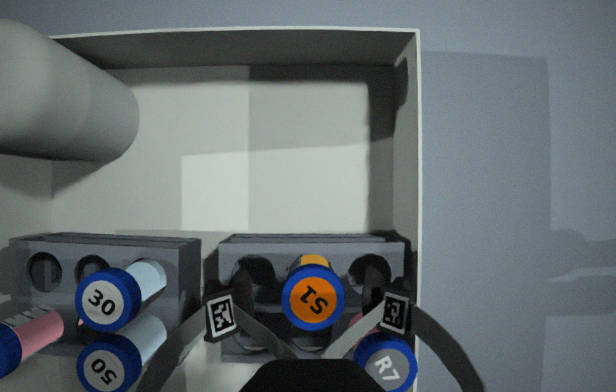

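Scene clock: 50.70 s.
r1.base_odometry: x=-1.354 y=+0.640 heading=+1.805 (m, m, rad; r1's odometry frame)
r1.turned_by_wheels: +0.000 (rad since the last result)
r1.turned_by_imu: +0.000 (rad since the last result)
r1.base_tilt: forward=-0.1 right=-0.1 (deg)
r1.lidar_m: 0.27 0.28 0.40 4.37 2.39 1.78 1.68 1.75 2.40 1.11 0.41 0.29
r1.base_status: not commanded
r1.joint_positions: lift_m=+0.975 arm_m=+0.539 wrist_yaw_rad=+0.000 wrist_pitch_rad=+1.570 wrist_roll_rad=-0.003 gripper_m=+0.000
r1.joint_status: all done
r1.motor_effort: lift_m=+18(18) arm_m=+7(7) wrist_yaw_rad=-1(1) wrist_pitch_rad=+0(0) wrist_roll_rad=-1(1) gripper_m=-16(18) wheel_0=-1(1) wheel_1=+1(1) wheel_2=+0(0) (%)
r1.hand_pose: x=+0.7100 y=-0.0874 z=+0.8649 quat_wxyz=(+0.707, -0.001, +0.707, +0.001) (m; r1's base frame)
r1.wrist_depth_mm: 251 304 276 277 307 327 327 / 204 307 324 324 325 329 329 / 236 324 324 324 325 329 329 / 324 324 324 327 325 329 329 / 293 266 309 265 296 330 329 / 264 235 191 193 189 330 330 / 265 203 325 266 204 330 330
r2.base_odometry: x=+0.000 y=+0.000 heading=+0.000 (m, m, rad; r2's odometry frame)
r2.turned_by_wheels: +0.000 (rad since the last result)
r2.turned_by_imu: +0.000 (rad since the last result)
r2.base_tilt: forward=+0.1 right=-0.5 (deg)
r2.lidar_m: 1.02 1.05 1.87 2.11 1.25 1.09 1.07 1.31 2.33 3.10 3.65 3.62
r2.base_status: not commanded
r2.joint_positions: lift_m=+0.900 arm_m=-0.002 wrist_yaw_rad=+0.000 wrist_pitch_rad=+0.602 wrist_roll_rad=+0.012 gripper_m=+0.057
r2.joint_status: not commanded
r2.motor_effort: lift_m=+23(23) arm_m=+0(0) wrist_yaw_rad=-2(1) wrist_pitch_rad=-7(8) wrist_roll_rad=-1(1) gripper_m=-2(4) wheel_0=+0(0) wheel_1=+0(0) wheel_2=+0(0) (%)
r2.hand_pose: x=+0.4064 y=-0.0873 z=+0.9144 quat_wxyz=(+0.955, +0.005, +0.296, -0.002) (m; r2's base frame)
r2.wrist_depth_mm: 1118 1229 1182 - - - - / 960 904 1042 - - - - / - - - - - - - / 1756 1708 1708 1863 1921 1921 1863 / 1430 1397 1182 1499 1537 1576 1537 / 1308 1308 198 1308 192 1336 1336 / 1138 1098 1160 107 1160 1118 1205
pictures: none
No camera images: the call's "cameras" was empty. Leave "cameras" out to get every camera's image.

Scene clock: 52.50 s.
r1.base_odometry: x=-1.354 y=+0.640 heading=+1.805 (m, m, rad; r1's odometry frame)
r1.turned_by_wheels: +0.000 (rad since the last result)
r1.turned_by_imu: +0.001 (rad since the last result)
r1.base_tilt: forward=-0.2 right=-0.1 (deg)
r1.lidar_m: 0.27 0.30 0.43 4.35 2.41 1.78 1.70 1.75 2.40 1.13 0.42 0.29
r1.base_status: not commanded
r1.joint_positions: lift_m=+1.150 arm_m=+0.539 wrist_yaw_rad=+0.000 wrist_pitch_rad=+1.570 wrist_roll_rad=-0.003 gripper_m=+0.000
r1.joint_status: all done
r1.motor_effort: lift_m=+23(24) arm_m=+7(7) wrist_yaw_rad=-1(0) wrist_pitch_rad=-1(1) wrist_roll_rad=-1(1) gripper_m=-17(18) wheel_0=-1(1) wheel_1=+1(1) wheel_2=+0(0) (%)
r1.hand_pose: x=+0.7100 y=-0.0874 z=+1.0395 quat_wxyz=(+0.707, -0.001, +0.707, +0.001) (m; r1's base frame)
r1.wrist_depth_mm: 500 496 500 504 500 504 504 / 500 500 504 504 504 508 508 / 500 359 500 504 508 504 508 / 500 500 500 504 508 508 508 / 504 439 439 442 508 504 504 / 500 484 192 193 190 508 508 / 504 466 500 452 508 508 508
r2.base_odometry: x=+0.000 y=+0.000 heading=+0.000 (m, m, rad; r2's odometry frame)
r2.turned_by_wheels: +0.000 (rad since the last result)
r2.turned_by_imu: +0.000 (rad since the last result)
r2.base_tilt: forward=+0.2 right=-0.7 (deg)
r2.lidar_m: 1.03 1.05 1.88 2.12 1.25 1.09 1.09 1.30 2.32 3.11 3.64 3.62
r2.base_status: not commanded
r2.joint_positions: lift_m=+0.900 arm_m=-0.002 wrist_yaw_rad=+0.000 wrist_pitch_rad=+0.602 wrist_roll_rad=+0.012 gripper_m=+0.057
r2.joint_status: not commanded
r2.motor_effort: lift_m=+23(23) arm_m=+0(0) wrist_yaw_rad=-2(1) wrist_pitch_rad=-6(6) wrist_roll_rad=+0(0) gripper_m=-3(3) wheel_0=+0(0) wheel_1=+0(0) wheel_2=+0(0) (%)
r2.hand_pose: x=+0.4064 y=-0.0873 z=+0.9144 quat_wxyz=(+0.955, +0.005, +0.296, -0.002) (m; r2's base frame)
r2.wrist_depth_mm: 1118 1229 1182 - - - - / 960 904 1042 - - - - / - - - - - - - / 1756 1756 1708 1863 1863 1863 1863 / 1430 1430 1182 1537 1537 1537 1576 / 1255 1281 198 1336 191 1336 1308 / 1160 1118 1160 107 1160 1118 1160
pictures: r1_wrist_camera
Images, in order (width x height): r1_wrist_camera 616x392.

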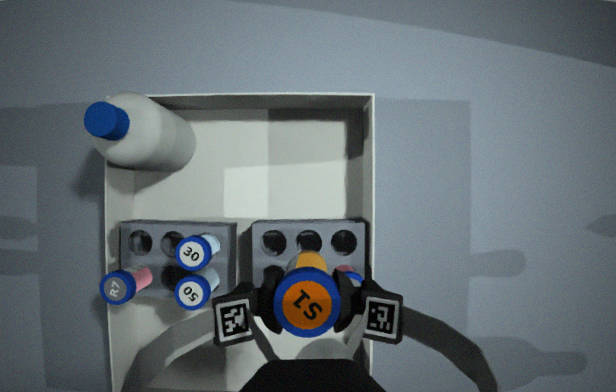

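execute_actions --actions '[{"r1":{"base":{"translate_m":-0.05},"joints":{"arm_m":0.35}}}]' --cameras '[]'

execute_actions --actions '[{"r1":{"base":{"strafe_m":-1.17}}}]' --cameras '[]'

execute_actions --actions '[{"r1":{"joints":{"lift_m":1.0}}}]' --cameras '["r1_wrist_camera"]'

Scene clock: 68.47 s.
r1.base_odometry: x=-1.343 y=+0.592 heading=+1.805 (m, m, rad; r1's odometry frame)
r1.turned_by_wheels: +0.000 (rad since the last result)
r1.turned_by_imu: +0.001 (rad since the last result)
r1.base_tilt: forward=-0.1 right=-0.1 (deg)
r1.lidar_m: 0.33 0.34 0.49 4.37 2.33 1.72 1.65 1.70 2.32 1.32 0.48 0.34
r1.base_status: done
r1.joint_positions: lift_m=+1.150 arm_m=+0.351 wrist_yaw_rad=+0.000 wrist_pitch_rad=+1.570 wrist_roll_rad=-0.003 gripper_m=+0.000
r1.joint_status: all done
r1.motor_effort: lift_m=+23(23) arm_m=-7(5) wrist_yaw_rad=+0(1) wrist_pitch_rad=-1(2) wrist_roll_rad=-1(1) gripper_m=-18(13) wheel_0=-1(3) wheel_1=+0(4) wheel_2=-2(8) (%)
r1.hand_pose: x=+0.5222 y=-0.0874 z=+1.0395 quat_wxyz=(+0.707, -0.001, +0.707, +0.001) (m; r1's base frame)
r1.wrist_depth_mm: 496 469 442 480 500 500 504 / 496 452 466 469 504 504 504 / 504 500 500 504 504 504 508 / 500 496 500 375 504 504 508 / 500 504 504 508 504 508 508 / 504 504 191 193 189 508 508 / 504 508 504 504 508 508 508
r2.base_odometry: x=+0.000 y=+0.000 heading=+0.000 (m, m, rad; r2's odometry frame)
r2.turned_by_wheels: +0.000 (rad since the last result)
r2.turned_by_imu: +0.000 (rad since the last result)
r2.base_tilt: forward=+0.1 right=-0.5 (deg)
r2.lidar_m: 1.04 1.05 1.87 2.11 1.23 1.08 1.08 1.30 2.30 3.11 3.66 3.61
r2.base_status: not commanded
r2.joint_positions: lift_m=+0.900 arm_m=-0.002 wrist_yaw_rad=+0.000 wrist_pitch_rad=+0.602 wrist_roll_rad=+0.012 gripper_m=+0.057
r2.joint_status: not commanded
r2.motor_effort: lift_m=+23(23) arm_m=-1(0) wrist_yaw_rad=-1(1) wrist_pitch_rad=-7(7) wrist_roll_rad=+3(0) gripper_m=-4(1) wheel_0=+0(0) wheel_1=+0(0) wheel_2=+0(0) (%)
r2.hand_pose: x=+0.4064 y=-0.0873 z=+0.9144 quat_wxyz=(+0.955, +0.005, +0.296, -0.002) (m; r2's base frame)
r2.wrist_depth_mm: 1118 1205 1182 - - - - / 960 891 1025 - - - - / - - - - - - - / 1756 1756 1808 1756 1863 1863 1921 / 1430 1397 1205 1499 1499 1537 1576 / 1281 1308 198 1281 191 1308 1336 / 1138 1118 1138 107 1160 1118 1160
pictures: none
No camera images: the call's "cameras" was empty. Leave "cameras" out to get every camera's image.

Scene clock: 73.70 s.
r1.base_odometry: x=-0.205 y=+0.863 heading=+1.805 (m, m, rad; r1's odometry frame)
r1.turned_by_wheels: +0.000 (rad since the last result)
r1.turned_by_imu: +0.004 (rad since the last result)
r1.base_tilt: forward=-0.1 right=-0.3 (deg)
r1.lidar_m: 0.32 0.31 0.52 1.36 2.36 1.72 1.65 1.70 2.32 3.20 0.49 0.34
r1.base_status: done
r1.joint_positions: lift_m=+1.150 arm_m=+0.351 wrist_yaw_rad=+0.000 wrist_pitch_rad=+1.570 wrist_roll_rad=-0.003 gripper_m=+0.000
r1.joint_status: not commanded
r1.motor_effort: lift_m=+22(23) arm_m=-7(7) wrist_yaw_rad=+2(0) wrist_pitch_rad=-1(2) wrist_roll_rad=+0(0) gripper_m=-18(16) wheel_0=-2(10) wheel_1=+2(6) wheel_2=+0(1) (%)
r1.hand_pose: x=+0.5223 y=-0.0874 z=+1.0396 quat_wxyz=(+0.707, -0.001, +0.707, +0.001) (m; r1's base frame)
r1.wrist_depth_mm: 1118 455 517 517 539 459 1281 / 1255 469 521 521 521 484 1281 / 1281 462 512 500 521 496 1281 / 1255 455 521 521 521 488 1281 / 1281 459 530 496 521 459 1281 / 1281 459 191 193 189 459 1255 / 1281 878 1060 459 1281 459 1281
r2.base_odometry: x=+0.000 y=+0.000 heading=+0.000 (m, m, rad; r2's odometry frame)
r2.turned_by_wheels: +0.000 (rad since the last result)
r2.turned_by_imu: -0.001 (rad since the last result)
r2.base_tilt: forward=+0.1 right=-0.6 (deg)
r2.lidar_m: 1.03 1.04 1.87 2.11 1.26 1.07 1.09 1.29 2.33 3.11 3.67 3.60
r2.base_status: not commanded
r2.joint_positions: lift_m=+0.900 arm_m=-0.002 wrist_yaw_rad=+0.000 wrist_pitch_rad=+0.602 wrist_roll_rad=+0.012 gripper_m=+0.057
r2.joint_status: not commanded
r2.motor_effort: lift_m=+23(23) arm_m=+0(0) wrist_yaw_rad=-2(2) wrist_pitch_rad=-8(7) wrist_roll_rad=+1(1) gripper_m=-1(6) wheel_0=+0(0) wheel_1=+0(0) wheel_2=+0(0) (%)
r2.hand_pose: x=+0.4064 y=-0.0873 z=+0.9144 quat_wxyz=(+0.955, +0.005, +0.296, -0.002) (m; r2's base frame)
r2.wrist_depth_mm: 1118 1255 1182 - - - - / 960 891 1025 - - - - / - - - - - - - / 1708 1756 1708 1756 1808 1863 1863 / 1464 1430 1182 1537 1537 1576 1618 / 1255 1281 198 1308 191 1308 1366 / 1138 1098 1138 107 1160 1118 1160
pictures: none
No camera images: the call's "cameras" was empty. Leave "cameras" out to get every camera's image.

Scene clock: 75.40 s.
r1.base_odometry: x=-0.205 y=+0.863 heading=+1.805 (m, m, rad; r1's odometry frame)
r1.turned_by_wheels: +0.000 (rad since the last result)
r1.turned_by_imu: +0.001 (rad since the last result)
r1.base_tilt: forward=+0.0 right=-0.1 (deg)
r1.lidar_m: 0.32 0.34 0.52 1.34 2.37 1.73 1.63 1.71 2.34 3.19 0.48 0.34
r1.base_status: not commanded
r1.joint_positions: lift_m=+1.000 arm_m=+0.351 wrist_yaw_rad=+0.000 wrist_pitch_rad=+1.570 wrist_roll_rad=-0.003 gripper_m=+0.000
r1.joint_status: all done
r1.motor_effort: lift_m=+18(20) arm_m=-7(7) wrist_yaw_rad=+0(0) wrist_pitch_rad=-1(1) wrist_roll_rad=+0(1) gripper_m=-16(16) wheel_0=-2(1) wheel_1=+2(2) wheel_2=-1(0) (%)
r1.hand_pose: x=+0.5223 y=-0.0874 z=+0.8899 quat_wxyz=(+0.707, -0.001, +0.707, +0.001) (m; r1's base frame)
r1.wrist_depth_mm: 304 359 368 368 370 368 342 / 306 353 355 368 370 370 362 / 306 373 370 349 370 351 368 / 306 389 370 370 373 375 353 / 306 342 368 343 373 382 317 / 307 307 191 193 189 332 310 / 307 309 304 349 309 310 312
r2.base_odometry: x=+0.000 y=+0.000 heading=+0.000 (m, m, rad; r2's odometry frame)
r2.turned_by_wheels: +0.000 (rad since the last result)
r2.turned_by_imu: +0.000 (rad since the last result)
r2.base_tilt: forward=+0.1 right=-0.6 (deg)
r2.lidar_m: 1.03 1.05 1.86 2.12 1.24 1.08 1.09 1.28 2.30 3.11 3.65 3.62
r2.base_status: not commanded
r2.joint_positions: lift_m=+0.900 arm_m=-0.002 wrist_yaw_rad=+0.000 wrist_pitch_rad=+0.602 wrist_roll_rad=+0.012 gripper_m=+0.057
r2.joint_status: not commanded
r2.motor_effort: lift_m=+23(23) arm_m=+0(0) wrist_yaw_rad=-3(2) wrist_pitch_rad=-7(7) wrist_roll_rad=-1(1) gripper_m=-3(3) wheel_0=+0(0) wheel_1=+0(0) wheel_2=+0(0) (%)
r2.hand_pose: x=+0.4064 y=-0.0873 z=+0.9144 quat_wxyz=(+0.955, +0.005, +0.296, -0.002) (m; r2's base frame)
r2.wrist_depth_mm: 1118 1255 1182 - - - - / 991 904 1060 - - - - / - - - - - - - / 1756 1756 1708 1808 1863 1808 1921 / 1464 1397 1205 1499 1537 1576 1537 / 1255 1308 198 1281 191 1336 1336 / 1160 1098 1160 107 1182 1098 1182
pictures: r1_wrist_camera
Images, in order (width x height): r1_wrist_camera 616x392.

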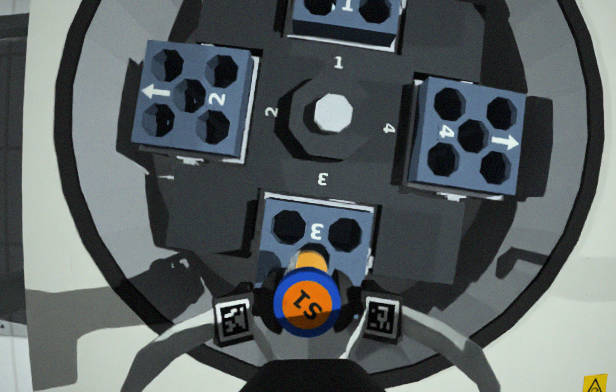

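execute_actions --actions '[{"r1":{"base":{"strafe_m":-0.004},"joints":{"arm_m":0.348}}}]' --cameras '[]'

execute_actions --actions '[{"r1":{"joints":{"lift_m":0.92},"pace":"slow"}}]' --cameras '["r1_wrist_camera"]'

execute_actions --actions '[{"r1":{"joints":{"gripper_m":0.05}}}]' --cameras '[]'

execute_actions --actions '[{"r1":{"joints":{"lift_m":1.15}}}]' --cameras '["r1_wrist_camera"]'

Scene clock: 83.33 s.
r1.base_odometry: x=-0.201 y=+0.864 heading=+1.805 (m, m, rad; r1's odometry frame)
r1.turned_by_wheels: +0.000 (rad since the last result)
r1.turned_by_imu: +0.001 (rad since the last result)
r1.base_tilt: forward=-0.2 right=-0.2 (deg)
r1.lidar_m: 0.32 0.35 0.51 1.34 2.37 1.73 1.62 1.71 2.34 3.19 0.48 0.35
r1.base_status: done
r1.joint_positions: lift_m=+1.000 arm_m=+0.349 wrist_yaw_rad=+0.000 wrist_pitch_rad=+1.570 wrist_roll_rad=-0.003 gripper_m=+0.000
r1.joint_status: all done
r1.motor_effort: lift_m=+18(18) arm_m=-7(10) wrist_yaw_rad=-1(1) wrist_pitch_rad=-1(1) wrist_roll_rad=-1(1) gripper_m=-15(19) wheel_0=+0(7) wheel_1=+0(1) wheel_2=+0(1) (%)
r1.hand_pose: x=+0.5203 y=-0.0874 z=+0.8899 quat_wxyz=(+0.707, -0.001, +0.707, +0.001) (m; r1's base frame)
r1.wrist_depth_mm: 304 351 368 368 368 370 338 / 304 359 366 370 370 370 355 / 306 373 370 349 370 345 364 / 307 387 370 370 370 375 347 / 307 347 370 343 373 387 309 / 307 307 191 193 189 325 309 / 307 309 306 347 307 310 310
r2.base_odometry: x=+0.000 y=+0.000 heading=+0.000 (m, m, rad; r2's odometry frame)
r2.turned_by_wheels: +0.000 (rad since the last result)
r2.turned_by_imu: +0.000 (rad since the last result)
r2.base_tilt: forward=+0.3 right=-0.7 (deg)
r2.lidar_m: 1.02 1.06 1.87 2.13 1.25 1.09 1.09 1.28 2.30 3.11 3.66 3.62
r2.base_status: not commanded
r2.joint_positions: lift_m=+0.900 arm_m=-0.002 wrist_yaw_rad=+0.000 wrist_pitch_rad=+0.602 wrist_roll_rad=+0.012 gripper_m=+0.057
r2.joint_status: not commanded
r2.motor_effort: lift_m=+23(23) arm_m=+0(0) wrist_yaw_rad=-2(0) wrist_pitch_rad=-7(6) wrist_roll_rad=+1(0) gripper_m=-3(3) wheel_0=+0(0) wheel_1=+0(0) wheel_2=+0(0) (%)
r2.hand_pose: x=+0.4064 y=-0.0873 z=+0.9144 quat_wxyz=(+0.955, +0.005, +0.296, -0.002) (m; r2's base frame)
r2.wrist_depth_mm: 1098 1229 1182 - - - - / 960 891 1042 - - - - / - - - - - - - / 1756 1808 1661 1808 1863 1808 1863 / 1430 1430 1205 1499 1576 1537 1499 / 1281 1308 198 1308 191 1336 1336 / 1118 1098 1160 107 1160 1098 1182
pictures: none
No camera images: the call's "cameras" was empty. Leave "cameras" out to get every camera's image.

Scene clock: 84.87 s.
r1.base_odometry: x=-0.201 y=+0.864 heading=+1.805 (m, m, rad; r1's odometry frame)
r1.turned_by_wheels: +0.000 (rad since the last result)
r1.turned_by_imu: +0.000 (rad since the last result)
r1.base_tilt: forward=-0.2 right=-0.2 (deg)
r1.lidar_m: 0.32 0.34 0.52 1.34 2.36 1.73 1.63 1.69 2.33 3.18 0.48 0.35
r1.base_status: not commanded
r1.joint_positions: lift_m=+0.920 arm_m=+0.349 wrist_yaw_rad=+0.000 wrist_pitch_rad=+1.570 wrist_roll_rad=-0.003 gripper_m=+0.000
r1.joint_status: all done
r1.motor_effort: lift_m=+18(19) arm_m=-7(7) wrist_yaw_rad=+0(0) wrist_pitch_rad=-1(1) wrist_roll_rad=-1(1) gripper_m=-16(19) wheel_0=+1(1) wheel_1=+0(0) wheel_2=+0(0) (%)
r1.hand_pose: x=+0.5203 y=-0.0874 z=+0.8099 quat_wxyz=(+0.707, -0.001, +0.707, +0.001) (m; r1's base frame)
r1.wrist_depth_mm: 279 260 289 287 290 290 338 / 287 265 289 268 290 264 271 / 286 289 289 290 290 266 265 / 273 289 290 290 290 291 297 / 246 297 290 263 291 291 309 / 227 281 191 193 189 300 264 / 228 224 274 264 301 239 -
r2.base_odometry: x=+0.000 y=+0.000 heading=+0.000 (m, m, rad; r2's odometry frame)
r2.turned_by_wheels: +0.000 (rad since the last result)
r2.turned_by_imu: +0.000 (rad since the last result)
r2.base_tilt: forward=+0.2 right=-0.7 (deg)
r2.lidar_m: 1.04 1.06 1.87 2.12 1.24 1.08 1.09 1.27 2.31 3.10 3.68 3.62
r2.base_status: not commanded
r2.joint_positions: lift_m=+0.900 arm_m=-0.002 wrist_yaw_rad=+0.000 wrist_pitch_rad=+0.602 wrist_roll_rad=+0.012 gripper_m=+0.057
r2.joint_status: not commanded
r2.motor_effort: lift_m=+23(23) arm_m=+0(0) wrist_yaw_rad=-1(2) wrist_pitch_rad=-6(6) wrist_roll_rad=-1(0) gripper_m=+1(5) wheel_0=+0(0) wheel_1=+0(0) wheel_2=+0(0) (%)
r2.hand_pose: x=+0.4064 y=-0.0873 z=+0.9144 quat_wxyz=(+0.955, +0.005, +0.296, -0.002) (m; r2's base frame)
r2.wrist_depth_mm: 1118 1205 1182 - - - - / 960 904 1025 - - - - / - - - - - - - / 1756 1808 1708 1808 1808 1863 1863 / 1430 1397 1182 1464 1537 1537 1576 / 1336 1308 198 1336 191 1336 1336 / 1138 1118 1138 107 1138 1098 1182
pictures: r1_wrist_camera
Images, in order (width x height): r1_wrist_camera 616x392.

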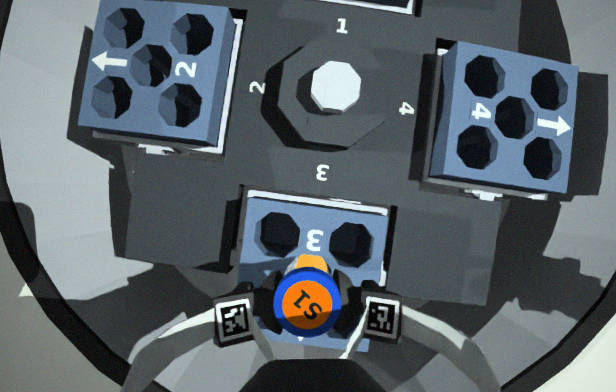

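Scene clock: 86.17 s.
r1.base_odometry: x=-0.201 y=+0.864 heading=+1.805 (m, m, rad; r1's odometry frame)
r1.turned_by_wheels: +0.000 (rad since the last result)
r1.turned_by_imu: +0.000 (rad since the last result)
r1.base_tilt: forward=-0.1 right=-0.3 (deg)
r1.lidar_m: 0.33 0.33 0.52 1.35 2.35 1.72 1.63 1.69 2.32 3.20 0.47 0.34
r1.base_status: not commanded
r1.joint_positions: lift_m=+0.920 arm_m=+0.349 wrist_yaw_rad=+0.000 wrist_pitch_rad=+1.570 wrist_roll_rad=-0.003 gripper_m=+0.050
r1.joint_status: all done
r1.motor_effort: lift_m=+18(18) arm_m=-7(7) wrist_yaw_rad=-1(0) wrist_pitch_rad=-1(1) wrist_roll_rad=-1(1) gripper_m=-2(16) wheel_0=+0(1) wheel_1=+0(0) wheel_2=+0(0) (%)
r1.hand_pose: x=+0.5203 y=-0.0874 z=+0.8099 quat_wxyz=(+0.707, -0.001, +0.707, +0.001) (m; r1's base frame)
r1.wrist_depth_mm: 281 262 289 290 289 290 336 / 286 264 289 271 289 264 271 / 286 289 289 289 290 266 265 / 274 290 290 290 290 291 297 / 245 297 290 263 293 291 307 / 226 283 199 265 197 301 264 / 227 224 286 145 307 251 -
r2.base_odometry: x=+0.000 y=+0.000 heading=+0.000 (m, m, rad; r2's odometry frame)
r2.turned_by_wheels: +0.000 (rad since the last result)
r2.turned_by_imu: +0.000 (rad since the last result)
r2.base_tilt: forward=+0.2 right=-0.7 (deg)
r2.lidar_m: 1.02 1.04 1.85 2.13 1.25 1.07 1.09 1.28 2.31 3.11 3.66 3.62
r2.base_status: not commanded
r2.joint_positions: lift_m=+0.900 arm_m=-0.002 wrist_yaw_rad=+0.000 wrist_pitch_rad=+0.602 wrist_roll_rad=+0.012 gripper_m=+0.057
r2.joint_status: not commanded
r2.motor_effort: lift_m=+23(23) arm_m=+0(0) wrist_yaw_rad=-1(3) wrist_pitch_rad=-8(6) wrist_roll_rad=-1(0) gripper_m=-7(4) wheel_0=+0(0) wheel_1=+0(0) wheel_2=+0(0) (%)
r2.hand_pose: x=+0.4064 y=-0.0873 z=+0.9144 quat_wxyz=(+0.955, +0.005, +0.296, -0.002) (m; r2's base frame)
r2.wrist_depth_mm: 1118 1229 1182 - - - - / 960 891 1025 - - - - / - - - - - - - / 1808 1808 1756 1808 1863 1808 1863 / 1430 1397 1205 1499 1499 1537 1576 / 1281 1308 197 1308 192 1336 1336 / 1138 1118 1160 107 1138 1118 1205
pictures: none
No camera images: the call's "cameras" was empty. Leave "cameras" out to get every camera's image.

Scene clock: 88.20 s.
r1.base_odometry: x=-0.201 y=+0.864 heading=+1.805 (m, m, rad; r1's odometry frame)
r1.turned_by_wheels: +0.000 (rad since the last result)
r1.turned_by_imu: +0.001 (rad since the last result)
r1.base_tilt: forward=-0.2 right=-0.2 (deg)
r1.lidar_m: 0.32 0.34 0.53 1.35 2.37 1.73 1.67 1.68 2.34 3.19 0.46 0.34
r1.base_status: not commanded
r1.joint_positions: lift_m=+1.150 arm_m=+0.349 wrist_yaw_rad=+0.000 wrist_pitch_rad=+1.570 wrist_roll_rad=-0.003 gripper_m=+0.050
r1.joint_status: all done
r1.motor_effort: lift_m=+23(24) arm_m=-7(7) wrist_yaw_rad=+0(2) wrist_pitch_rad=-1(0) wrist_roll_rad=+0(0) gripper_m=-4(3) wheel_0=+1(1) wheel_1=+0(0) wheel_2=+0(0) (%)
r1.hand_pose: x=+0.5203 y=-0.0874 z=+1.0395 quat_wxyz=(+0.707, -0.001, +0.707, +0.001) (m; r1's base frame)
r1.wrist_depth_mm: 1118 459 521 525 530 455 1281 / 1255 455 517 521 521 480 1281 / 1281 469 512 504 521 492 1281 / 1255 459 521 521 521 480 1308 / 1281 459 517 496 525 459 1281 / 1281 459 200 492 197 462 1308 / 1281 1255 1060 145 1281 878 1281
r2.base_odometry: x=+0.000 y=+0.000 heading=+0.000 (m, m, rad; r2's odometry frame)
r2.turned_by_wheels: +0.000 (rad since the last result)
r2.turned_by_imu: +0.000 (rad since the last result)
r2.base_tilt: forward=+0.2 right=-0.7 (deg)
r2.lidar_m: 1.03 1.04 1.89 2.08 1.22 1.08 1.09 1.27 2.31 3.11 3.64 3.61
r2.base_status: not commanded
r2.joint_positions: lift_m=+0.900 arm_m=-0.002 wrist_yaw_rad=+0.000 wrist_pitch_rad=+0.602 wrist_roll_rad=+0.012 gripper_m=+0.057
r2.joint_status: not commanded
r2.motor_effort: lift_m=+23(23) arm_m=+0(0) wrist_yaw_rad=-2(2) wrist_pitch_rad=-7(7) wrist_roll_rad=-1(2) gripper_m=-3(2) wheel_0=+0(0) wheel_1=+0(0) wheel_2=+0(0) (%)
r2.hand_pose: x=+0.4064 y=-0.0873 z=+0.9144 quat_wxyz=(+0.955, +0.005, +0.296, -0.002) (m; r2's base frame)
r2.wrist_depth_mm: 1118 1229 1182 - - - - / 960 904 1042 - - - - / - - - - - - - / 1808 1756 1756 1863 1863 1863 1863 / 1430 1397 1205 1537 1537 1537 1537 / 1308 1281 198 1308 191 1336 1336 / 1138 1098 1160 107 1138 1118 1182
pictures: r1_wrist_camera
Images, in order (width x height): r1_wrist_camera 616x392.

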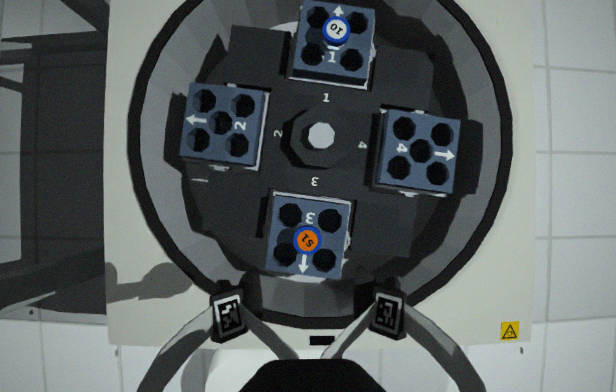

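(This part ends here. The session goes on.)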